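# Shelve duplicate-lot foam blocks onto the desk

## Task

Read the lot number on the shelf edge directly beneath each foam block in the storeroom. Every foam block whose lot number occurs two or more times anywhere in the room must finish on the desk, resting there without the robot holding or propping it. The robot must neither topple nor finish leaning, or the task fails.

## Robot and tools

ROBOT. TidyBot++: a four-caster mobile base (0.54 m long, 0.50 m wide, 0.38 m tall) carrying one seven-joint arm with a two-finger gripper. The shoulder sits 0.12 m ahead of the base centre and 0.68 m above the floor. Two cameras: base_camera (fixed on the base, looking forward and down) and wrist_camera (fisheye on the hand, looking along the fingers).

FRAMES. Base frame: origin on the floor under the base centre, x forward, y left, z up. hand_pose is reported in it and marks the point between the finger pads; the hand's own z axis runs out along the fingers and its y axis is the closing direction. Odometry frame is wherever the base stood when the scene began; heading is positive to the left, within -3.142 to 3.142.

execute_actions. Argument "actions": a list holding a single action, or empty (empty just returns state and pictures). Optional "cameras": list of "base_camera", "wrist_camera" or "all"; omitted or null means all, [] means none. One action may contain:
- "base": exactly one key, each a relative move from where the base currently is, not a place. translate_m: metres, forward positive, -2 to 2. strafe_m: metres sideways, left positive, -2 to 2. rotate_rad: radians, counter-clockwise from above positive, -6.3 to 6.3.
- "joints": absolute target angles by name, radians for the arm. joint_1_rad (whole-arm swivel about vertical; positive turns clockwise seen from above, opposite to rotate_rad), joint_2_rad (shoulder, -2.249 to 2.249), joint_3_rad (upper-arm roll, free), joint_4_rad (elbow, -2.579 to 2.579), joint_5_rad (forearm roll, free), joint_6_rad (wrist, -2.099 to 2.099), joint_7_rad (hand roll, free; hand down, positive is counter-clockwise from above, at 1.57 fingers open left and right). gripper_pos: 0 open to 1 closed, pad gap roughly 85 x (1 - gripper_pos) mm. Free joints take the short way round, so turn them in steps below half a revolution.
- "speeds": per-key caps for that action only: translate_m and strafe_m 0.05 to 0.5 m/s, rotate_rad 0.1 to 1.57 rad/s (the maxima are the defaults). A long base move at a very low cap is refused.
Unknown keys or out-of-range numbers make the whole call rejected with no motion. Base and joints start together. Anything you omit may keep pushing toward its previous target.

ARM GEOMETRY. Upper arm 0.42 m, forearm 0.31 m, hand 0.31 m. With joint_1_rad 0, joint_3_rad 3.14, joint_5_rad 0 (near the start) the arm stays in the base's x-z plane. Tilt from vertical, forward positive: upper arm = joint_2_rad, forearm = joint_2_rad - joint_4_rad, hand = that minus joint_6_rad. Sum length x sin for reach ahead of the shoulder and length x cos for height above it. A downward-pointing hand reaches at most about 0.94 m above the floor, and only near the base. It starts folded, hand down, sticking out 0.08 m beyond the front, elbow up to 1.15 m high.

OTHER TOOLS. wait(seconds 0 to 10): commands nothing, returns state and images. zoom_image(camera, region [x0, y0, x1, y1] pixels, at most 504 x 504, origin top-left): enlarges part of that camera's latest full image; use it to read lot numbers. base_camera images are 644x364, wrist_camera 644x476. read_manual(section "licences"): licence text only. finished_scene(scene number): closes the scene permanently and reports success; call it only once every qualifying block rests on the desk and the robot stands upright.

RESULT LINES. base_status and joint_status report how each commanded motion ended: "done"; "off_target" (stopped short, may still push); "contact_stop" or "time_out" (target dropped, holds where stopped); "not_followed" plus "joint command not followed" and "cause:" means a self-collision check refused all arm targets (gripper still acts), and those targets may be retried later. on_its_own lists motion you didn't command. "done" for the base only means the wheels turned enough; slipping or a blocked base can leave it short, so check images. motor_effort gives percent of max torque with the action's peak in brackets; readings are noisy. base_tilt in degrees (forward, right positive). gripper at 1 reading "done" means empty hand; "off_target" means something is held. "ARM HIT" means the arm struck itself or the base hard. MOTOR HOT warns of heating from holding loads; OVER-TEMPERATURE FAULT means the arm sagged and keys say "limit_stop_at_motor_heat" – resend them. A torque fault freezes arm and gripper for 10 s and skips the rest of the call while the base keeps going. A stop in one call cancels later motion calls in the same reply.

ACCURACY. Friction leaves joints a little off; correct by sending last command + (wanted - read). The hand ends a centimetre or two off, more when stretched; held loads make it sag, and never command a joint to its current reading while loaded. Odometry drifts a few cm and degrees over many moves. Trust the cameras.

AVOID. Driving while the arm is caught on something high (tip-over risk); pushing sideways on a raised hand; driving the arm into objects (torque faults); fingers into the floor; dropping, slamming or knocking blocks, including off shelves; leaving a block supported by the gripper at the end. The robot keeps holding its last command while you think, and occasional external nudges may move loose items.

Each tool is called after "Emit:" by a JSON object that holds its "name" and its "arguments".

## Session

Emit:
{"name": "execute_actions", "arguments": {"actions": []}}

Scene clock: 0.00 s.
base_odometry: x=+0.000 y=+0.000 heading=+0.000 (m, m, rad; odometry frame)
base_tilt: forward=+0.0 right=+0.0 (deg)
base_status: not commanded
joint_positions: joint_1_rad=+0.029 joint_2_rad=-0.318 joint_3_rad=+3.140 joint_4_rad=-2.521 joint_5_rad=-0.026 joint_6_rad=-0.838 joint_7_rad=+1.619 gripper_pos=+0.000
joint_status: not commanded
motor_effort: joint_1_rad=+0 joint_2_rad=-3 joint_3_rad=+0 joint_4_rad=+16 joint_5_rad=+0 joint_6_rad=+1 joint_7_rad=-1 (%)
hand_pose: x=+0.2726 y=+0.0030 z=+0.5861 quat_wxyz=(-0.008, +0.999, +0.002, +0.051) (m; base frame)
pictures: base_camera, wrist_camera
Images, in order (width x height): base_camera 644x364, wrist_camera 644x476.

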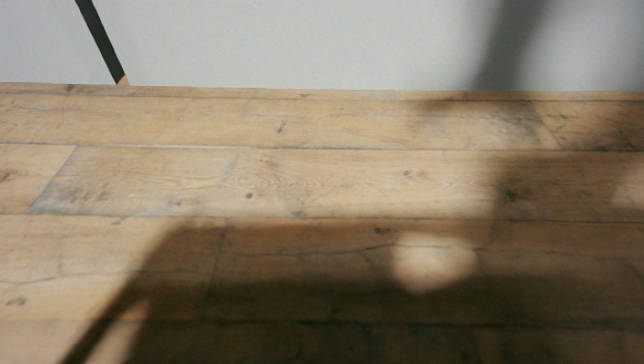

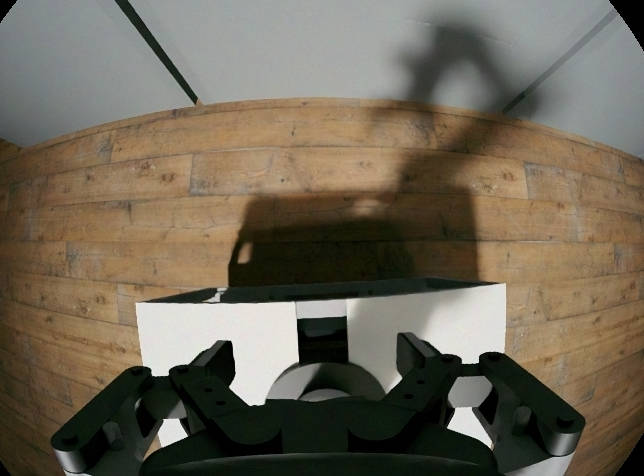

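Emit:
{"name": "execute_actions", "arguments": {"actions": [{"joints":{"joint_2_rad":-0.8,"joint_4_rad":-2.5,"joint_6_rad":-0.1},"base":{"rotate_rad":1.57}}]}}

Emit:
{"name": "execute_actions", "arguments": {"actions": [{"base":{"rotate_rad":1.57}}]}}

Emit:
{"name": "execute_actions", "arguments": {"actions": [{"base":{"rotate_rad":1.57}}]}}

Scene clock: 8.60 s.
base_odometry: x=+0.000 y=+0.000 heading=+1.569 (m, m, rad; odometry frame)
base_tilt: forward=-0.1 right=+0.1 (deg)
base_status: done
joint_positions: joint_1_rad=+0.029 joint_2_rad=-0.783 joint_3_rad=+3.140 joint_4_rad=-2.517 joint_5_rad=-0.026 joint_6_rad=-0.117 joint_7_rad=+1.619 gripper_pos=+0.000
joint_status: all done
motor_effort: joint_1_rad=+1(1) joint_2_rad=+4(4) joint_3_rad=+1(2) joint_4_rad=+24(24) joint_5_rad=+0(1) joint_6_rad=+9(8) joint_7_rad=+0(1) (%)
hand_pose: x=+0.4316 y=-0.0065 z=+0.8428 quat_wxyz=(+0.014, +0.799, -0.001, +0.601) (m; base frame)
pictures: base_camera, wrist_camera
camera_calibration (this result's frames):
wrist_camera: T_world_to_cam=[[-0.0473948, -0.998697, -0.0189186, 0.0285354], [-0.271509, 0.0311071, -0.961933, 0.985452], [0.961268, -0.0404541, -0.27263, -0.0489455], [0, 0, 0, 1]] pos_world=[0.315961, -0.00413639, 0.935135]
Images, in order (width x height): base_camera 644x364, wrist_camera 644x476.

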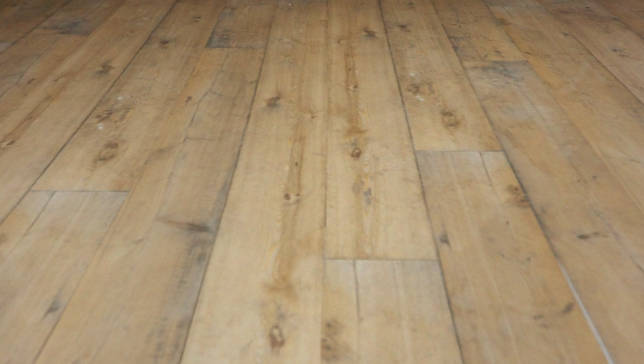

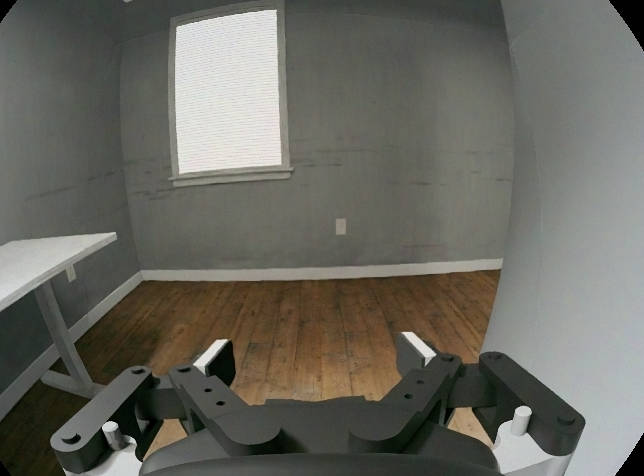

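Scene clock: 10.90 s.
base_odometry: x=+0.000 y=+0.000 heading=+3.138 (m, m, rad; odometry frame)
base_tilt: forward=+0.0 right=+0.0 (deg)
base_status: done
joint_positions: joint_1_rad=+0.029 joint_2_rad=-0.783 joint_3_rad=+3.140 joint_4_rad=-2.517 joint_5_rad=-0.026 joint_6_rad=-0.117 joint_7_rad=+1.619 gripper_pos=+0.000
joint_status: not commanded
motor_effort: joint_1_rad=+0(1) joint_2_rad=+4(3) joint_3_rad=+1(2) joint_4_rad=+24(24) joint_5_rad=+0(1) joint_6_rad=+8(8) joint_7_rad=+0(0) (%)
hand_pose: x=+0.4316 y=-0.0065 z=+0.8428 quat_wxyz=(+0.014, +0.799, -0.001, +0.601) (m; base frame)
pictures: base_camera, wrist_camera
camera_calibration (this result's frames):
wrist_camera: T_world_to_cam=[[-0.0473949, -0.998697, -0.0189187, 0.0285355], [-0.271509, 0.0311072, -0.961933, 0.985452], [0.961268, -0.0404541, -0.27263, -0.0489451], [0, 0, 0, 1]] pos_world=[0.315961, -0.0041364, 0.935135]
Images, in order (width x height): base_camera 644x364, wrist_camera 644x476.

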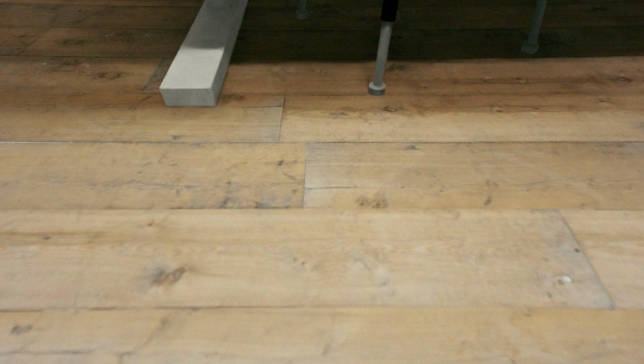

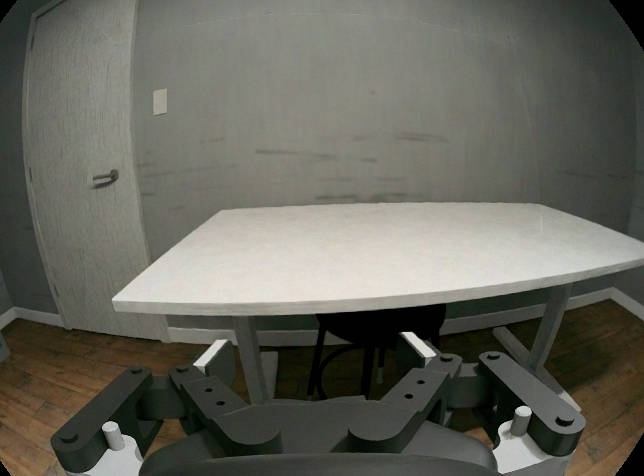

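Scene clock: 13.20 s.
base_odometry: x=+0.000 y=+0.000 heading=-1.576 (m, m, rad; odometry frame)
base_tilt: forward=+0.0 right=+0.1 (deg)
base_status: done
joint_positions: joint_1_rad=+0.029 joint_2_rad=-0.783 joint_3_rad=+3.140 joint_4_rad=-2.517 joint_5_rad=-0.026 joint_6_rad=-0.117 joint_7_rad=+1.619 gripper_pos=+0.000
joint_status: not commanded
motor_effort: joint_1_rad=+0(1) joint_2_rad=+4(4) joint_3_rad=+1(1) joint_4_rad=+24(24) joint_5_rad=-1(0) joint_6_rad=+9(8) joint_7_rad=-1(1) (%)
hand_pose: x=+0.4316 y=-0.0065 z=+0.8428 quat_wxyz=(+0.014, +0.799, -0.001, +0.601) (m; base frame)
pictures: base_camera, wrist_camera
camera_calibration (this result's frames):
wrist_camera: T_world_to_cam=[[-0.0473952, -0.998697, -0.018919, 0.0285358], [-0.271509, 0.0311076, -0.961933, 0.985452], [0.961268, -0.0404543, -0.27263, -0.0489452], [0, 0, 0, 1]] pos_world=[0.315961, -0.00413648, 0.935135]
Images, in order (width x height): base_camera 644x364, wrist_camera 644x476.

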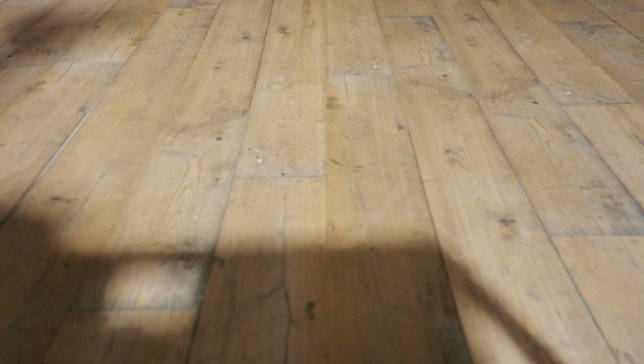

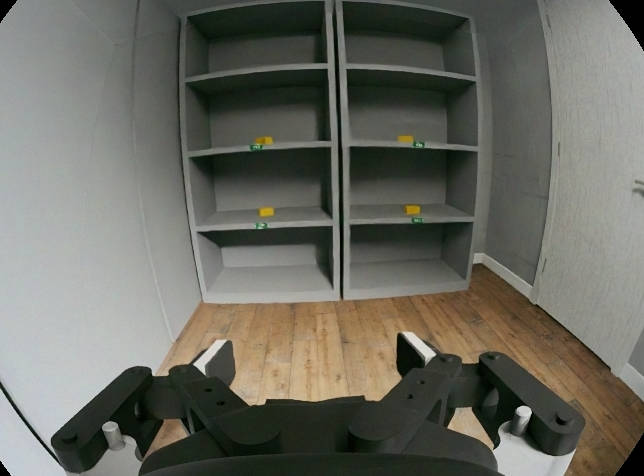

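Emit:
{"name": "zoom_image", "arguments": {"camera": "wrist_camera", "region": [230,120,450,240]}}

Region (230, 120, 450, 240) of wrist_camera's 644x476 image, scaled by 2.291; it fills the top 275 rows of this view, and the rest is white.

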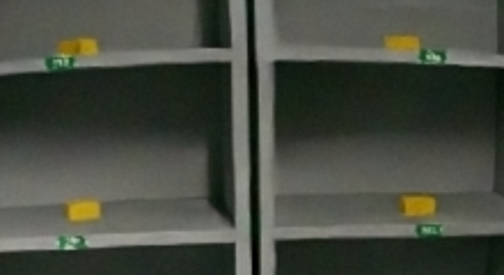

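Emit:
{"name": "execute_actions", "arguments": {"actions": [{"base":{"translate_m":1.0}}]}}

Emit:
{"name": "zoom_image", "arguments": {"camera": "wrist_camera", "region": [130,80,530,340]}}

Scene clock: 25.80 s.
base_odometry: x=-0.004 y=-1.000 heading=-1.575 (m, m, rad; odometry frame)
base_tilt: forward=+0.0 right=+0.1 (deg)
base_status: done
joint_positions: joint_1_rad=+0.029 joint_2_rad=-0.786 joint_3_rad=+3.140 joint_4_rad=-2.517 joint_5_rad=-0.026 joint_6_rad=-0.117 joint_7_rad=+1.619 gripper_pos=+0.000
joint_status: not commanded
motor_effort: joint_1_rad=+0(0) joint_2_rad=+3(7) joint_3_rad=+1(0) joint_4_rad=+24(25) joint_5_rad=-1(1) joint_6_rad=+9(9) joint_7_rad=+0(1) (%)
hand_pose: x=+0.4311 y=-0.0065 z=+0.8438 quat_wxyz=(+0.014, +0.798, -0.001, +0.602) (m; base frame)
pictures: base_camera, wrist_camera
camera_calibration (this result's frames):
wrist_camera: T_world_to_cam=[[-0.0473375, -0.998699, -0.0189733, 0.0285663], [-0.268591, 0.0310214, -0.962755, 0.985678], [0.962091, -0.0404783, -0.26971, -0.0510416], [0, 0, 0, 1]] pos_world=[0.315203, -0.00411411, 0.935742]
Images, in order (width x height): base_camera 644x364, wrist_camera 644x476.

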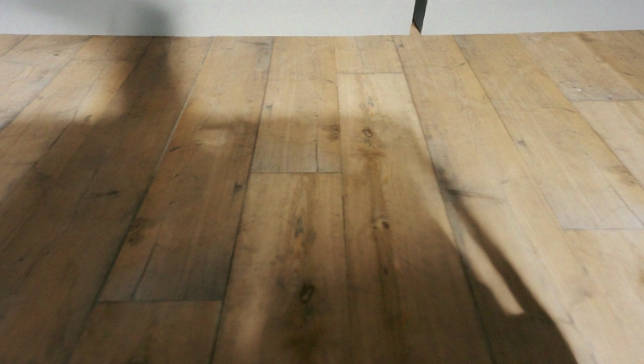

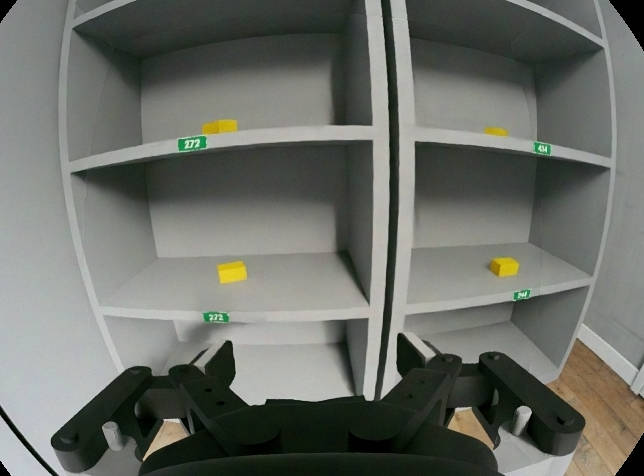

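Region (130, 80, 530, 340) of wrist_camera's 644x476 image, scaled by 1.260; it fills the top 328 rows of this view, and the rest is white.

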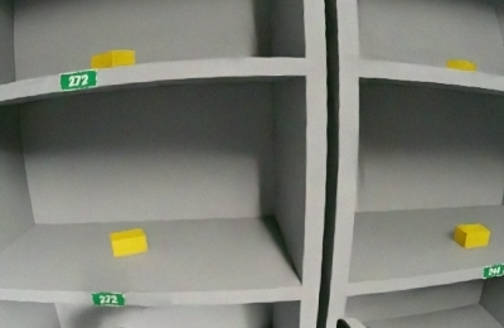

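Emit:
{"name": "zoom_image", "arguments": {"camera": "wrist_camera", "region": [470,120,570,310]}}

Emit:
{"name": "zoom_image", "arguments": {"camera": "wrist_camera", "region": [160,110,270,330]}}

Region (470, 120, 570, 310) of wrist_camera's 644x476 image, scaled by 2.653; it fills the left 265 columns of this view, and the rest is white.

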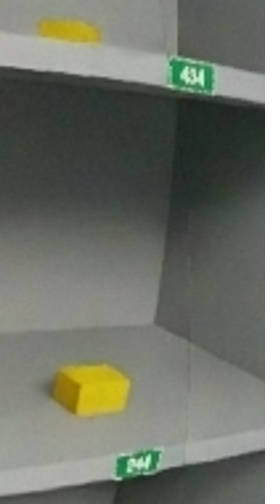

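Region (160, 110, 270, 330) of wrist_camera's 644x476 image, scaled by 2.291.

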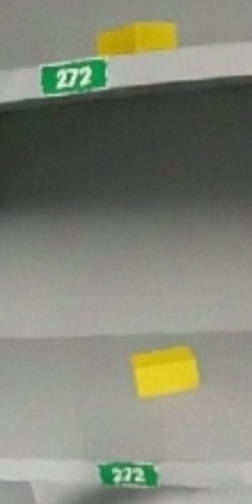

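Emit:
{"name": "execute_actions", "arguments": {"actions": [{"base":{"strafe_m":0.21}}], "cameras": []}}

Emit:
{"name": "execute_actions", "arguments": {"actions": [{"base":{"translate_m":0.4},"joints":{"joint_1_rad":-0.03,"joint_5_rad":0.02,"joint_6_rad":-0.35}}]}}

Scene clock: 39.07 s.
base_odometry: x=+0.206 y=-1.001 heading=-1.576 (m, m, rad; odometry frame)
base_tilt: forward=+0.0 right=+0.0 (deg)
base_status: done
joint_positions: joint_1_rad=+0.029 joint_2_rad=-0.786 joint_3_rad=+3.140 joint_4_rad=-2.517 joint_5_rad=-0.026 joint_6_rad=-0.117 joint_7_rad=+1.619 gripper_pos=+0.000
joint_status: not commanded
motor_effort: joint_1_rad=+0(1) joint_2_rad=+4(5) joint_3_rad=+1(1) joint_4_rad=+24(24) joint_5_rad=+0(0) joint_6_rad=+8(8) joint_7_rad=-1(1) (%)
hand_pose: x=+0.4311 y=-0.0065 z=+0.8438 quat_wxyz=(+0.014, +0.798, -0.001, +0.602) (m; base frame)
pictures: none
No camera images: the call's "cameras" was empty. Leave "cameras" out to get every camera's image.

Scene clock: 41.20 s.
base_odometry: x=+0.204 y=-1.401 heading=-1.575 (m, m, rad; odometry frame)
base_tilt: forward=+0.0 right=+0.0 (deg)
base_status: done
joint_positions: joint_1_rad=-0.015 joint_2_rad=-0.788 joint_3_rad=+3.140 joint_4_rad=-2.514 joint_5_rad=-0.004 joint_6_rad=-0.344 joint_7_rad=+1.619 gripper_pos=+0.000
joint_status: all done
motor_effort: joint_1_rad=+0(0) joint_2_rad=+5(6) joint_3_rad=+0(1) joint_4_rad=+24(26) joint_5_rad=+0(0) joint_6_rad=+8(10) joint_7_rad=-1(1) (%)
hand_pose: x=+0.4047 y=+0.0064 z=+0.7813 quat_wxyz=(+0.007, +0.859, +0.027, +0.511) (m; base frame)
pictures: base_camera, wrist_camera
camera_calibration (this result's frames):
wrist_camera: T_world_to_cam=[[0.00234581, -0.99998, 0.00590137, -0.000531846], [-0.473927, -0.00630827, -0.880541, 0.937099], [0.880561, -0.000731239, -0.473932, 0.150331], [0, 0, 0, 1]] pos_world=[0.311742, 0.00548957, 0.896405]
Images, in order (width x height): base_camera 644x364, wrist_camera 644x476.

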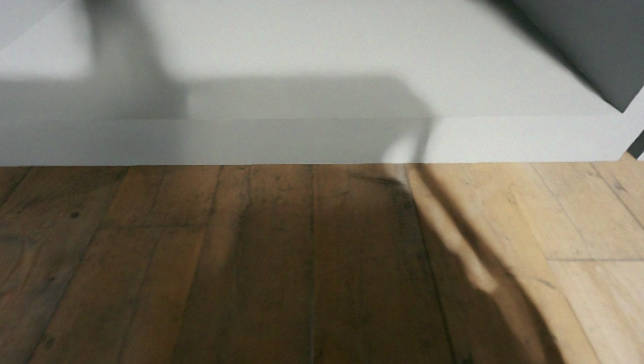

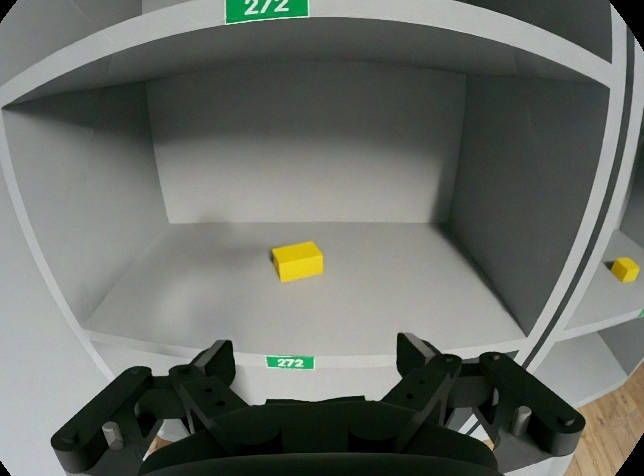

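Emit:
{"name": "zoom_image", "arguments": {"camera": "wrist_camera", "region": [250,220,350,300]}}

Region (250, 220, 350, 300) of wrist_camera's 644x476 image, scaled by 5.040; it fills the top 403 rows of this view, and the rest is white.

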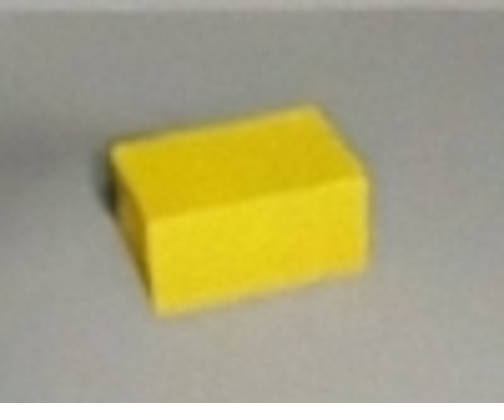

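Emit:
{"name": "execute_actions", "arguments": {"actions": [{"base":{"translate_m":-0.33}}], "cameras": []}}

Emit:
{"name": "execute_actions", "arguments": {"actions": [{"joints":{"joint_1_rad":0.02,"joint_2_rad":0.76,"joint_4_rad":-2.02,"joint_6_rad":0.93,"joint_7_rad":1.55,"gripper_pos":1}}]}}

Scene clock: 64.97 s.
base_odometry: x=+0.206 y=-1.071 heading=-1.576 (m, m, rad; odometry frame)
base_tilt: forward=-0.1 right=+0.1 (deg)
base_status: done
joint_positions: joint_1_rad=-0.015 joint_2_rad=-0.793 joint_3_rad=+3.140 joint_4_rad=-2.514 joint_5_rad=-0.004 joint_6_rad=-0.344 joint_7_rad=+1.619 gripper_pos=+0.000
joint_status: not commanded
motor_effort: joint_1_rad=+0(1) joint_2_rad=+4(7) joint_3_rad=+1(1) joint_4_rad=+23(24) joint_5_rad=+0(1) joint_6_rad=+8(8) joint_7_rad=-1(0) (%)
hand_pose: x=+0.4041 y=+0.0064 z=+0.7828 quat_wxyz=(+0.007, +0.858, +0.027, +0.513) (m; base frame)
pictures: none
No camera images: the call's "cameras" was empty. Leave "cameras" out to get every camera's image.

Scene clock: 67.73 s.
base_odometry: x=+0.206 y=-1.071 heading=-1.576 (m, m, rad; odometry frame)
base_tilt: forward=+0.0 right=+0.0 (deg)
base_status: not commanded
joint_positions: joint_1_rad=-0.003 joint_2_rad=+0.746 joint_3_rad=+3.140 joint_4_rad=-2.044 joint_5_rad=-0.004 joint_6_rad=+0.908 joint_7_rad=+1.587 gripper_pos=+0.999
joint_status: all done
motor_effort: joint_1_rad=+0(1) joint_2_rad=-37(39) joint_3_rad=+0(1) joint_4_rad=+12(24) joint_5_rad=+0(1) joint_6_rad=+8(9) joint_7_rad=-1(1) (%)
hand_pose: x=+0.8091 y=+0.0033 z=+0.6002 quat_wxyz=(+0.004, +0.808, +0.006, +0.589) (m; base frame)
pictures: base_camera, wrist_camera
camera_calibration (this result's frames):
wrist_camera: T_world_to_cam=[[-0.0237378, -0.999377, -0.0261274, 0.0367924], [-0.302224, 0.0320856, -0.952697, 0.873526], [0.952941, -0.0147186, -0.302797, -0.452857], [0, 0, 0, 1]] pos_world=[0.69642, 0.0020764, 0.696043]
Images, in order (width x height): base_camera 644x364, wrist_camera 644x476.

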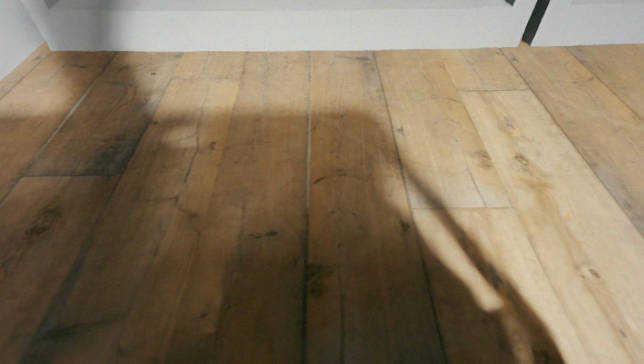

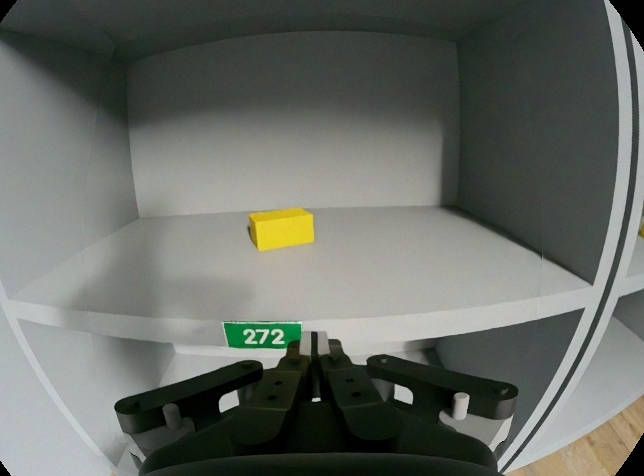

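Emit:
{"name": "execute_actions", "arguments": {"actions": [{"joints":{"joint_1_rad":-0.03,"joint_6_rad":0.99},"base":{"translate_m":0.2},"speeds":{"translate_m":0.2}}], "cameras": ["wrist_camera"]}}

Scene clock: 73.03 s.
base_odometry: x=+0.205 y=-1.271 heading=-1.575 (m, m, rad; odometry frame)
base_tilt: forward=+0.1 right=+0.0 (deg)
base_status: done
joint_positions: joint_1_rad=-0.020 joint_2_rad=+0.746 joint_3_rad=+3.140 joint_4_rad=-2.037 joint_5_rad=-0.003 joint_6_rad=+0.971 joint_7_rad=+1.587 gripper_pos=+0.999
joint_status: all done
motor_effort: joint_1_rad=+0(3) joint_2_rad=-37(40) joint_3_rad=-1(1) joint_4_rad=+12(14) joint_5_rad=+0(1) joint_6_rad=+9(9) joint_7_rad=-1(0) (%)
hand_pose: x=+0.8171 y=+0.0150 z=+0.6221 quat_wxyz=(-0.001, +0.787, +0.013, +0.617) (m; base frame)
pictures: wrist_camera
camera_calibration (this result's frames):
wrist_camera: T_world_to_cam=[[-0.00466877, -0.999611, -0.027486, 0.0345087], [-0.234685, 0.0278139, -0.971674, 0.853105], [0.97206, 0.00191402, -0.234723, -0.511859], [0, 0, 0, 1]] pos_world=[0.69793, 0.0117468, 0.709743]
Images, in order (width x height): wrist_camera 644x476.

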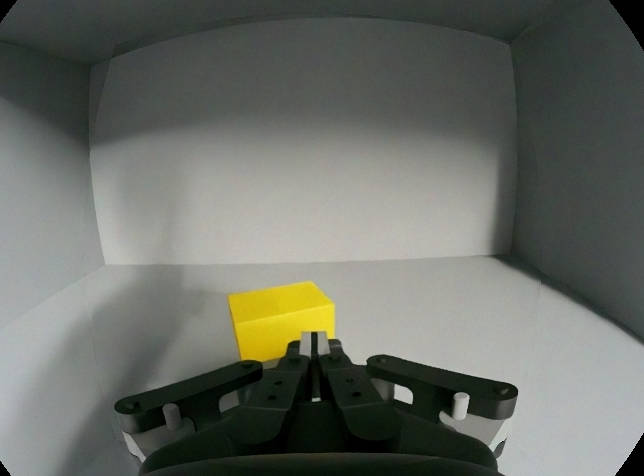

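Emit:
{"name": "execute_actions", "arguments": {"actions": [{"joints":{"joint_6_rad":0.89},"base":{"translate_m":0.1},"speeds":{"translate_m":0.07}}], "cameras": ["wrist_camera"]}}

Scene clock: 79.50 s.
base_odometry: x=+0.205 y=-1.372 heading=-1.574 (m, m, rad; odometry frame)
base_tilt: forward=+0.1 right=+0.1 (deg)
base_status: done
joint_positions: joint_1_rad=-0.020 joint_2_rad=+0.750 joint_3_rad=+3.140 joint_4_rad=-2.036 joint_5_rad=-0.002 joint_6_rad=+0.904 joint_7_rad=+1.587 gripper_pos=+0.999
joint_status: all done
motor_effort: joint_1_rad=+0(2) joint_2_rad=-37(39) joint_3_rad=-1(2) joint_4_rad=+12(13) joint_5_rad=+0(1) joint_6_rad=+8(9) joint_7_rad=-1(1) (%)
hand_pose: x=+0.8114 y=+0.0150 z=+0.5999 quat_wxyz=(-0.001, +0.808, +0.013, +0.589) (m; base frame)
pictures: wrist_camera
camera_calibration (this result's frames):
wrist_camera: T_world_to_cam=[[-0.00603748, -0.999651, -0.025723, 0.0339644], [-0.301671, 0.0263458, -0.953048, 0.8735], [0.953393, 0.00200587, -0.301725, -0.456245], [0, 0, 0, 1]] pos_world=[0.698695, 0.0118547, 0.6957]
Images, in order (width x height): wrist_camera 644x476.

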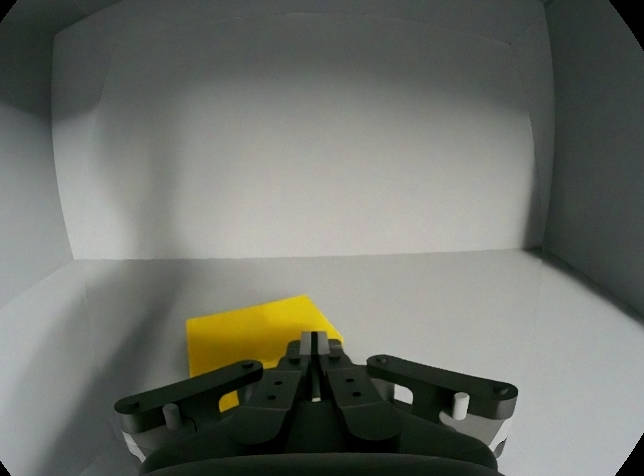

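Emit:
{"name": "execute_actions", "arguments": {"actions": [{"base":{"translate_m":0.05},"speeds":{"translate_m":0.07}}], "cameras": ["wrist_camera"]}}

Emit:
{"name": "execute_actions", "arguments": {"actions": [{"base":{"translate_m":-0.12}}], "cameras": ["wrist_camera"]}}

Scene clock: 83.43 s.
base_odometry: x=+0.205 y=-1.422 heading=-1.573 (m, m, rad; odometry frame)
base_tilt: forward=+0.0 right=+0.1 (deg)
base_status: done
joint_positions: joint_1_rad=-0.020 joint_2_rad=+0.750 joint_3_rad=+3.140 joint_4_rad=-2.036 joint_5_rad=-0.002 joint_6_rad=+0.904 joint_7_rad=+1.587 gripper_pos=+0.999
joint_status: not commanded
motor_effort: joint_1_rad=+0(2) joint_2_rad=-37(39) joint_3_rad=-1(2) joint_4_rad=+12(14) joint_5_rad=+0(1) joint_6_rad=+8(9) joint_7_rad=-1(1) (%)
hand_pose: x=+0.8116 y=+0.0150 z=+0.6002 quat_wxyz=(-0.001, +0.808, +0.013, +0.589) (m; base frame)
pictures: wrist_camera
camera_calibration (this result's frames):
wrist_camera: T_world_to_cam=[[-0.00591023, -0.999652, -0.0256949, 0.033885], [-0.301158, 0.0262818, -0.953212, 0.873454], [0.953556, 0.00210452, -0.301208, -0.456823], [0, 0, 0, 1]] pos_world=[0.698854, 0.0118787, 0.695859]
Images, in order (width x height): wrist_camera 644x476.

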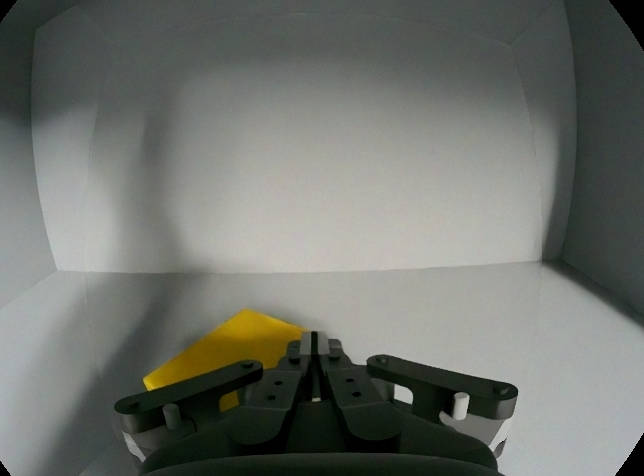

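Scene clock: 84.70 s.
base_odometry: x=+0.205 y=-1.302 heading=-1.572 (m, m, rad; odometry frame)
base_tilt: forward=+0.0 right=+0.0 (deg)
base_status: done
joint_positions: joint_1_rad=-0.020 joint_2_rad=+0.750 joint_3_rad=+3.140 joint_4_rad=-2.034 joint_5_rad=-0.002 joint_6_rad=+0.904 joint_7_rad=+1.587 gripper_pos=+0.999
joint_status: not commanded
motor_effort: joint_1_rad=+0(1) joint_2_rad=-38(40) joint_3_rad=-1(1) joint_4_rad=+12(14) joint_5_rad=+0(0) joint_6_rad=+8(9) joint_7_rad=-1(0) (%)
hand_pose: x=+0.8122 y=+0.0151 z=+0.6008 quat_wxyz=(-0.001, +0.807, +0.014, +0.590) (m; base frame)
pictures: wrist_camera
camera_calibration (this result's frames):
wrist_camera: T_world_to_cam=[[-0.00566995, -0.999654, -0.0256773, 0.0337853], [-0.299766, 0.0261959, -0.953653, 0.873326], [0.953996, 0.00229, -0.299811, -0.458386], [0, 0, 0, 1]] pos_world=[0.699284, 0.0119457, 0.696289]
Images, in order (width x height): wrist_camera 644x476.

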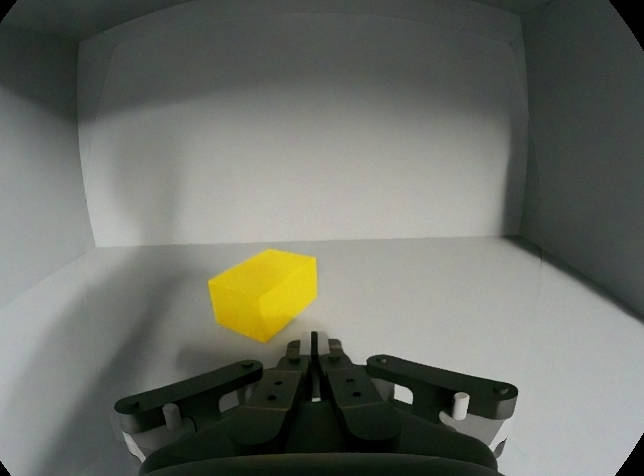

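Emit:
{"name": "execute_actions", "arguments": {"actions": [{"base":{"strafe_m":0.042},"joints":{"gripper_pos":0}}], "cameras": ["wrist_camera"]}}

Emit:
{"name": "execute_actions", "arguments": {"actions": [{"base":{"translate_m":0.09},"speeds":{"translate_m":0.07}}], "cameras": ["wrist_camera"]}}

Scene clock: 89.80 s.
base_odometry: x=+0.247 y=-1.302 heading=-1.572 (m, m, rad; odometry frame)
base_tilt: forward=+0.0 right=+0.1 (deg)
base_status: done
joint_positions: joint_1_rad=-0.030 joint_2_rad=+0.750 joint_3_rad=+3.140 joint_4_rad=-2.034 joint_5_rad=-0.001 joint_6_rad=+0.904 joint_7_rad=+1.587 gripper_pos=+0.000
joint_status: all done
motor_effort: joint_1_rad=+0(3) joint_2_rad=-37(39) joint_3_rad=-1(3) joint_4_rad=+12(12) joint_5_rad=-1(1) joint_6_rad=+8(9) joint_7_rad=-1(1) (%)
hand_pose: x=+0.8120 y=+0.0226 z=+0.6008 quat_wxyz=(-0.004, +0.807, +0.018, +0.590) (m; base frame)
pictures: wrist_camera
camera_calibration (this result's frames):
wrist_camera: T_world_to_cam=[[0.00554212, -0.999661, -0.0254364, 0.0320211], [-0.299981, 0.0226033, -0.953677, 0.873367], [0.953929, 0.0129158, -0.299754, -0.458443], [0, 0, 0, 1]] pos_world=[0.699138, 0.0181904, 0.696305]
Images, in order (width x height): wrist_camera 644x476.

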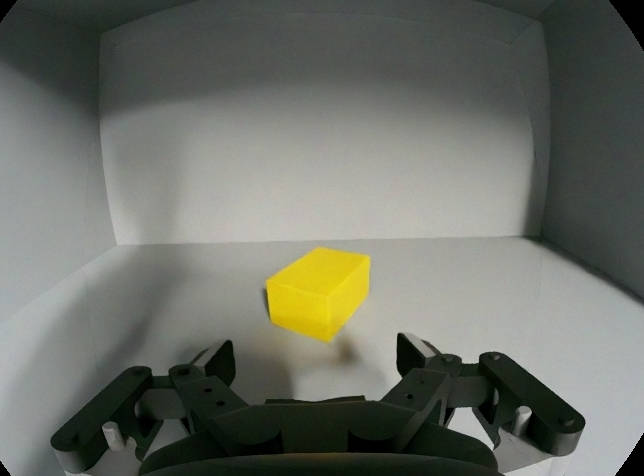

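Scene clock: 91.57 s.
base_odometry: x=+0.247 y=-1.392 heading=-1.572 (m, m, rad; odometry frame)
base_tilt: forward=+0.1 right=+0.1 (deg)
base_status: done
joint_positions: joint_1_rad=-0.030 joint_2_rad=+0.750 joint_3_rad=+3.140 joint_4_rad=-2.034 joint_5_rad=-0.001 joint_6_rad=+0.904 joint_7_rad=+1.587 gripper_pos=+0.000
joint_status: not commanded
motor_effort: joint_1_rad=+0(1) joint_2_rad=-38(40) joint_3_rad=-1(2) joint_4_rad=+12(13) joint_5_rad=+0(0) joint_6_rad=+8(9) joint_7_rad=-1(1) (%)
hand_pose: x=+0.8122 y=+0.0226 z=+0.6009 quat_wxyz=(-0.004, +0.807, +0.018, +0.590) (m; base frame)
pictures: wrist_camera
camera_calibration (this result's frames):
wrist_camera: T_world_to_cam=[[0.0055517, -0.999661, -0.0254462, 0.0320269], [-0.29962, 0.0226147, -0.953791, 0.873333], [0.954043, 0.0129194, -0.299392, -0.458847], [0, 0, 0, 1]] pos_world=[0.699249, 0.018194, 0.696416]
Images, in order (width x height): wrist_camera 644x476.

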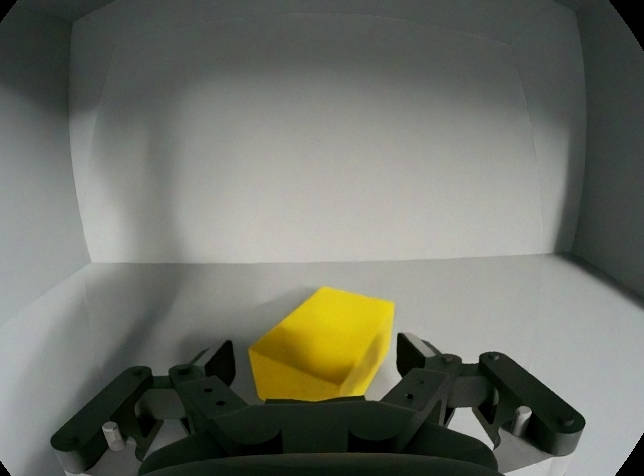

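Emit:
{"name": "execute_actions", "arguments": {"actions": [{"base":{"translate_m":0.03},"speeds":{"translate_m":0.07}}], "cameras": []}}

Emit:
{"name": "execute_actions", "arguments": {"actions": [{"joints":{"gripper_pos":1}}], "cameras": ["wrist_camera"]}}

Scene clock: 94.67 s.
base_odometry: x=+0.248 y=-1.422 heading=-1.572 (m, m, rad; odometry frame)
base_tilt: forward=+0.0 right=+0.0 (deg)
base_status: done
joint_positions: joint_1_rad=-0.030 joint_2_rad=+0.750 joint_3_rad=+3.140 joint_4_rad=-2.033 joint_5_rad=-0.001 joint_6_rad=+0.904 joint_7_rad=+1.587 gripper_pos=+0.000
joint_status: not commanded
motor_effort: joint_1_rad=+0(3) joint_2_rad=-38(40) joint_3_rad=+0(2) joint_4_rad=+12(13) joint_5_rad=+0(1) joint_6_rad=+8(9) joint_7_rad=-1(1) (%)
hand_pose: x=+0.8123 y=+0.0226 z=+0.6010 quat_wxyz=(-0.004, +0.807, +0.018, +0.590) (m; base frame)
pictures: none
No camera images: the call's "cameras" was empty. Leave "cameras" out to get every camera's image.

Scene clock: 96.37 s.
base_odometry: x=+0.248 y=-1.422 heading=-1.572 (m, m, rad; odometry frame)
base_tilt: forward=+0.0 right=+0.1 (deg)
base_status: not commanded
joint_positions: joint_1_rad=-0.029 joint_2_rad=+0.749 joint_3_rad=+3.141 joint_4_rad=-2.020 joint_5_rad=-0.001 joint_6_rad=+0.906 joint_7_rad=+1.586 gripper_pos=+0.999
joint_status: all done
motor_effort: joint_1_rad=+0(4) joint_2_rad=-36(39) joint_3_rad=-1(3) joint_4_rad=+11(13) joint_5_rad=+0(2) joint_6_rad=+7(9) joint_7_rad=-1(0) (%)
hand_pose: x=+0.8175 y=+0.0221 z=+0.6073 quat_wxyz=(-0.005, +0.802, +0.017, +0.596) (m; base frame)
pictures: wrist_camera
camera_calibration (this result's frames):
wrist_camera: T_world_to_cam=[[0.00471114, -0.999629, -0.0268142, 0.0331544], [-0.284708, 0.0243639, -0.958305, 0.871482], [0.958603, 0.0121489, -0.284487, -0.47479], [0, 0, 0, 1]] pos_world=[0.703096, 0.0176776, 0.700962]
Images, in order (width x height): wrist_camera 644x476.

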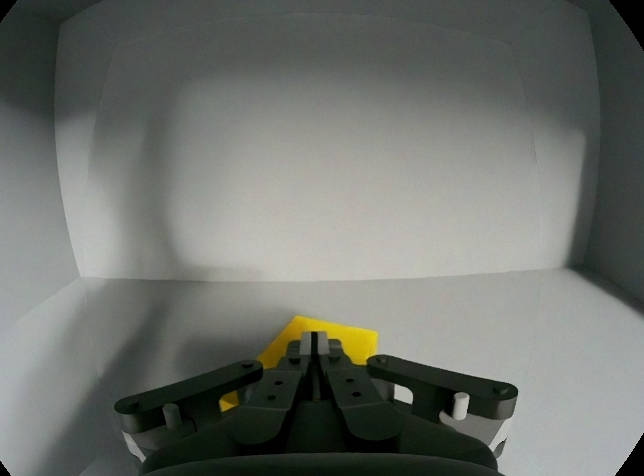

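Emit:
{"name": "execute_actions", "arguments": {"actions": [{"joints":{"gripper_pos":0}}], "cameras": []}}

Emit:
{"name": "execute_actions", "arguments": {"actions": [{"joints":{"joint_2_rad":0.81},"base":{"translate_m":-0.03}}], "cameras": ["wrist_camera"]}}

Scene clock: 101.20 s.
base_odometry: x=+0.248 y=-1.422 heading=-1.572 (m, m, rad; odometry frame)
base_tilt: forward=+0.0 right=+0.2 (deg)
base_status: not commanded
joint_positions: joint_1_rad=-0.029 joint_2_rad=+0.749 joint_3_rad=+3.141 joint_4_rad=-2.020 joint_5_rad=-0.001 joint_6_rad=+0.906 joint_7_rad=+1.586 gripper_pos=+0.000
joint_status: all done
motor_effort: joint_1_rad=+0(1) joint_2_rad=-38(38) joint_3_rad=+0(1) joint_4_rad=+12(12) joint_5_rad=+0(0) joint_6_rad=+9(8) joint_7_rad=-1(1) (%)
hand_pose: x=+0.8176 y=+0.0221 z=+0.6075 quat_wxyz=(-0.005, +0.802, +0.017, +0.597) (m; base frame)
pictures: none
No camera images: the call's "cameras" was empty. Leave "cameras" out to get every camera's image.

Scene clock: 101.97 s.
base_odometry: x=+0.247 y=-1.392 heading=-1.572 (m, m, rad; odometry frame)
base_tilt: forward=+0.0 right=+0.1 (deg)
base_status: done
joint_positions: joint_1_rad=-0.030 joint_2_rad=+0.761 joint_3_rad=+3.140 joint_4_rad=-2.014 joint_5_rad=+0.002 joint_6_rad=+0.909 joint_7_rad=+1.583 gripper_pos=+0.000
joint_status: joint_2_rad off_target (ended at +0.761, target +0.810)
motor_effort: joint_1_rad=+2(5) joint_2_rad=-34(38) joint_3_rad=+1(4) joint_4_rad=+10(12) joint_5_rad=-1(2) joint_6_rad=+6(8) joint_7_rad=+0(1) (%)
hand_pose: x=+0.8192 y=+0.0234 z=+0.6021 quat_wxyz=(-0.006, +0.803, +0.018, +0.595) (m; base frame)
pictures: wrist_camera
camera_calibration (this result's frames):
wrist_camera: T_world_to_cam=[[0.00754009, -0.99957, -0.0283221, 0.0328765], [-0.287885, 0.024954, -0.95734, 0.868983], [0.957635, 0.015372, -0.287573, -0.475279], [0, 0, 0, 1]] pos_world=[0.705063, 0.0184838, 0.696166]
Images, in order (width x height): wrist_camera 644x476.

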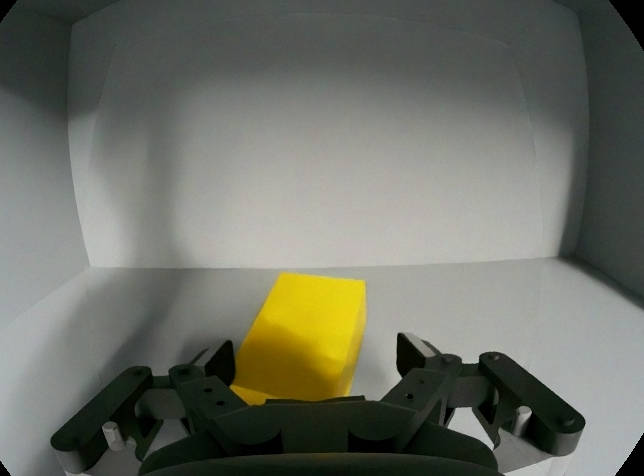

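Left finger is on the block; back off.

Emit:
{"name": "execute_actions", "arguments": {"actions": [{"joints":{"joint_2_rad":0.76},"base":{"translate_m":-0.1},"speeds":{"translate_m":0.1}}], "cameras": []}}

Emit:
{"name": "execute_actions", "arguments": {"actions": [{"joints":{"joint_2_rad":0.80},"base":{"strafe_m":0.015}}], "cameras": ["wrist_camera"]}}

Scene clock: 106.07 s.
base_odometry: x=+0.248 y=-1.292 heading=-1.572 (m, m, rad; odometry frame)
base_tilt: forward=+0.0 right=+0.1 (deg)
base_status: done
joint_positions: joint_1_rad=-0.030 joint_2_rad=+0.761 joint_3_rad=+3.140 joint_4_rad=-2.015 joint_5_rad=+0.002 joint_6_rad=+0.909 joint_7_rad=+1.583 gripper_pos=+0.000
joint_status: all done
motor_effort: joint_1_rad=+0(3) joint_2_rad=-38(41) joint_3_rad=+0(2) joint_4_rad=+12(14) joint_5_rad=+0(1) joint_6_rad=+8(9) joint_7_rad=+0(0) (%)
hand_pose: x=+0.8187 y=+0.0234 z=+0.6015 quat_wxyz=(-0.006, +0.804, +0.018, +0.595) (m; base frame)
pictures: none
No camera images: the call's "cameras" was empty. Leave "cameras" out to get every camera's image.

Scene clock: 106.80 s.
base_odometry: x=+0.263 y=-1.291 heading=-1.572 (m, m, rad; odometry frame)
base_tilt: forward=+0.0 right=+0.0 (deg)
base_status: done
joint_positions: joint_1_rad=-0.033 joint_2_rad=+0.785 joint_3_rad=+3.140 joint_4_rad=-2.015 joint_5_rad=+0.002 joint_6_rad=+0.909 joint_7_rad=+1.583 gripper_pos=+0.000
joint_status: all done
motor_effort: joint_1_rad=+0(4) joint_2_rad=-38(40) joint_3_rad=-1(3) joint_4_rad=+12(12) joint_5_rad=+0(1) joint_6_rad=+8(9) joint_7_rad=-1(1) (%)
hand_pose: x=+0.8165 y=+0.0256 z=+0.5850 quat_wxyz=(-0.007, +0.811, +0.020, +0.585) (m; base frame)
pictures: wrist_camera
camera_calibration (this result's frames):
wrist_camera: T_world_to_cam=[[0.0103338, -0.999565, -0.0276272, 0.0319655], [-0.311932, 0.0230276, -0.949825, 0.867043], [0.950048, 0.0184331, -0.311559, -0.457566], [0, 0, 0, 1]] pos_world=[0.704838, 0.0204201, 0.681864]
Images, in order (width x height): wrist_camera 644x476.

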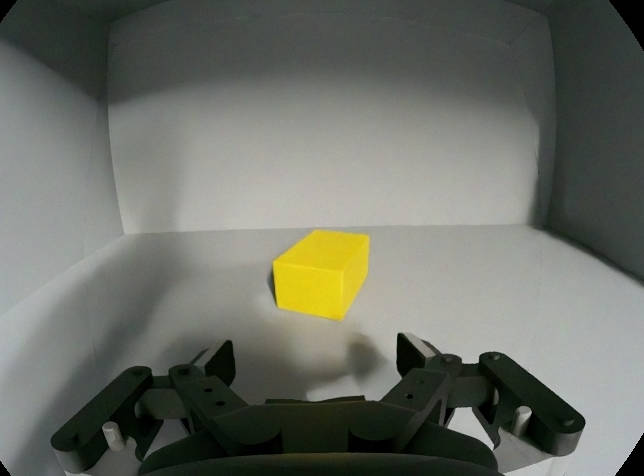

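Emit:
{"name": "execute_actions", "arguments": {"actions": [{"joints":{"joint_2_rad":0.815},"base":{"translate_m":0.125},"speeds":{"translate_m":0.1}}], "cameras": ["wrist_camera"]}}

Emit:
{"name": "execute_actions", "arguments": {"actions": [{"joints":{"gripper_pos":1}}], "cameras": ["wrist_camera"]}}

Scene clock: 111.73 s.
base_odometry: x=+0.263 y=-1.417 heading=-1.571 (m, m, rad; odometry frame)
base_tilt: forward=+0.0 right=+0.1 (deg)
base_status: done
joint_positions: joint_1_rad=-0.033 joint_2_rad=+0.795 joint_3_rad=+3.140 joint_4_rad=-2.015 joint_5_rad=+0.002 joint_6_rad=+0.909 joint_7_rad=+1.583 gripper_pos=+0.000
joint_status: all done
motor_effort: joint_1_rad=+0(1) joint_2_rad=-39(40) joint_3_rad=+0(1) joint_4_rad=+12(14) joint_5_rad=+0(0) joint_6_rad=+9(9) joint_7_rad=-1(1) (%)
hand_pose: x=+0.8155 y=+0.0256 z=+0.5781 quat_wxyz=(-0.007, +0.814, +0.020, +0.581) (m; base frame)
pictures: wrist_camera
camera_calibration (this result's frames):
wrist_camera: T_world_to_cam=[[0.0100606, -0.999574, -0.0274003, 0.0318442], [-0.321365, 0.0227159, -0.946683, 0.866062], [0.946902, 0.0183297, -0.320999, -0.45073], [0, 0, 0, 1]] pos_world=[0.704798, 0.020419, 0.676074]
Images, in order (width x height): wrist_camera 644x476.

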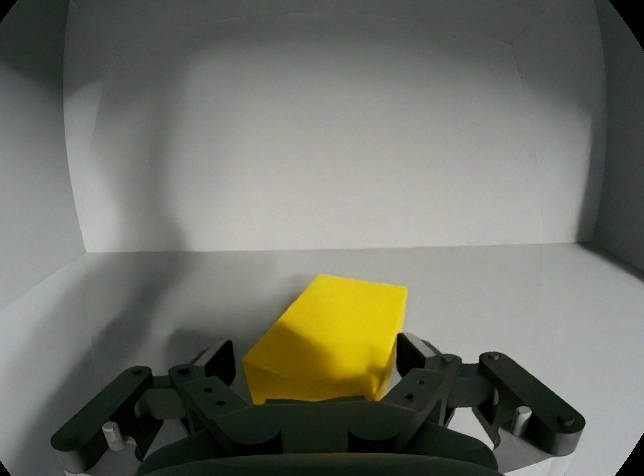

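Scene clock: 112.83 s.
base_odometry: x=+0.263 y=-1.417 heading=-1.571 (m, m, rad; odometry frame)
base_tilt: forward=+0.0 right=+0.0 (deg)
base_status: not commanded
joint_positions: joint_1_rad=-0.033 joint_2_rad=+0.794 joint_3_rad=+3.140 joint_4_rad=-2.015 joint_5_rad=+0.002 joint_6_rad=+0.909 joint_7_rad=+1.583 gripper_pos=+0.264
joint_status: gripper_pos off_target (ended at +0.264, target +1.000)
motor_effort: joint_1_rad=+0(1) joint_2_rad=-36(39) joint_3_rad=-1(1) joint_4_rad=+10(12) joint_5_rad=+0(1) joint_6_rad=+6(8) joint_7_rad=-1(1) (%)
hand_pose: x=+0.8156 y=+0.0256 z=+0.5789 quat_wxyz=(-0.007, +0.813, +0.020, +0.581) (m; base frame)
pictures: wrist_camera
camera_calibration (this result's frames):
wrist_camera: T_world_to_cam=[[0.010091, -0.999573, -0.0274267, 0.0318588], [-0.320291, 0.022752, -0.947046, 0.866181], [0.947265, 0.0183412, -0.319924, -0.451506], [0, 0, 0, 1]] pos_world=[0.704805, 0.020419, 0.676739]
Images, in order (width x height): wrist_camera 644x476.

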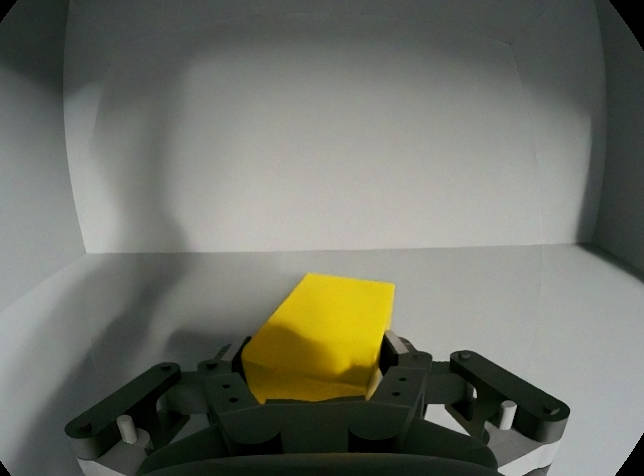

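Emit:
{"name": "execute_actions", "arguments": {"actions": [{"joints":{"gripper_pos":0.1},"base":{"translate_m":0.02},"speeds":{"translate_m":0.05}}], "cameras": []}}

Emit:
{"name": "execute_actions", "arguments": {"actions": [{"joints":{"gripper_pos":1}}], "cameras": []}}

Emit:
{"name": "execute_actions", "arguments": {"actions": [{"joints":{"joint_2_rad":0.72}}], "cameras": ["wrist_camera"]}}

Scene clock: 118.27 s.
base_odometry: x=+0.263 y=-1.437 heading=-1.571 (m, m, rad; odometry frame)
base_tilt: forward=+0.0 right=+0.1 (deg)
base_status: done
joint_positions: joint_1_rad=-0.033 joint_2_rad=+0.802 joint_3_rad=+3.140 joint_4_rad=-2.015 joint_5_rad=+0.002 joint_6_rad=+0.909 joint_7_rad=+1.583 gripper_pos=+0.100
joint_status: all done
motor_effort: joint_1_rad=+0(2) joint_2_rad=-39(40) joint_3_rad=+0(2) joint_4_rad=+11(13) joint_5_rad=+0(1) joint_6_rad=+8(9) joint_7_rad=-1(1) (%)
hand_pose: x=+0.8148 y=+0.0255 z=+0.5733 quat_wxyz=(-0.007, +0.816, +0.020, +0.578) (m; base frame)
pictures: none
No camera images: the call's "cameras" was empty. Leave "cameras" out to get every camera's image.

Scene clock: 119.30 s.
base_odometry: x=+0.263 y=-1.437 heading=-1.571 (m, m, rad; odometry frame)
base_tilt: forward=+0.1 right=+0.1 (deg)
base_status: not commanded
joint_positions: joint_1_rad=-0.033 joint_2_rad=+0.801 joint_3_rad=+3.140 joint_4_rad=-2.015 joint_5_rad=+0.002 joint_6_rad=+0.909 joint_7_rad=+1.583 gripper_pos=+0.265
joint_status: gripper_pos off_target (ended at +0.265, target +1.000)
motor_effort: joint_1_rad=+0(1) joint_2_rad=-35(39) joint_3_rad=-1(1) joint_4_rad=+10(12) joint_5_rad=-1(1) joint_6_rad=+6(9) joint_7_rad=-1(1) (%)
hand_pose: x=+0.8149 y=+0.0256 z=+0.5741 quat_wxyz=(-0.007, +0.815, +0.020, +0.579) (m; base frame)
pictures: none
No camera images: the call's "cameras" was empty. Leave "cameras" out to get every camera's image.

Scene clock: 120.30 s.
base_odometry: x=+0.263 y=-1.437 heading=-1.571 (m, m, rad; odometry frame)
base_tilt: forward=+0.1 right=+0.0 (deg)
base_status: not commanded
joint_positions: joint_1_rad=-0.033 joint_2_rad=+0.735 joint_3_rad=+3.140 joint_4_rad=-2.015 joint_5_rad=+0.002 joint_6_rad=+0.906 joint_7_rad=+1.583 gripper_pos=+0.265
joint_status: all done
motor_effort: joint_1_rad=+0(0) joint_2_rad=-39(41) joint_3_rad=-1(1) joint_4_rad=+13(13) joint_5_rad=+0(1) joint_6_rad=+9(9) joint_7_rad=+0(1) (%)
hand_pose: x=+0.8202 y=+0.0257 z=+0.6194 quat_wxyz=(-0.007, +0.797, +0.019, +0.604) (m; base frame)
pictures: wrist_camera
camera_calibration (this result's frames):
wrist_camera: T_world_to_cam=[[0.0116681, -0.999521, -0.0286604, 0.0325443], [-0.266586, 0.0245155, -0.963499, 0.872117], [0.96374, 0.0188827, -0.266172, -0.489748], [0, 0, 0, 1]] pos_world=[0.704104, 0.020396, 0.710859]
Images, in order (width x height): wrist_camera 644x476.

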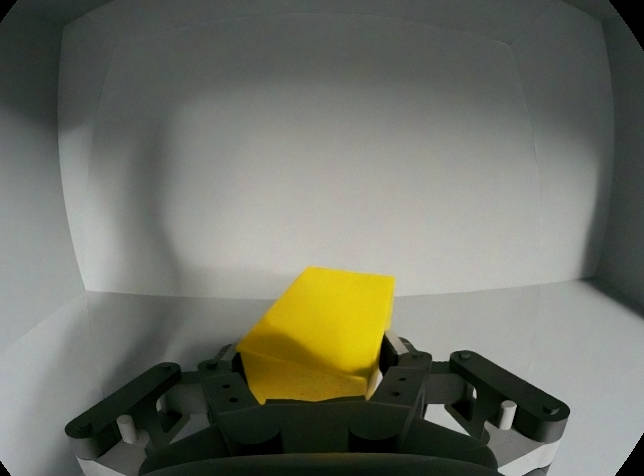

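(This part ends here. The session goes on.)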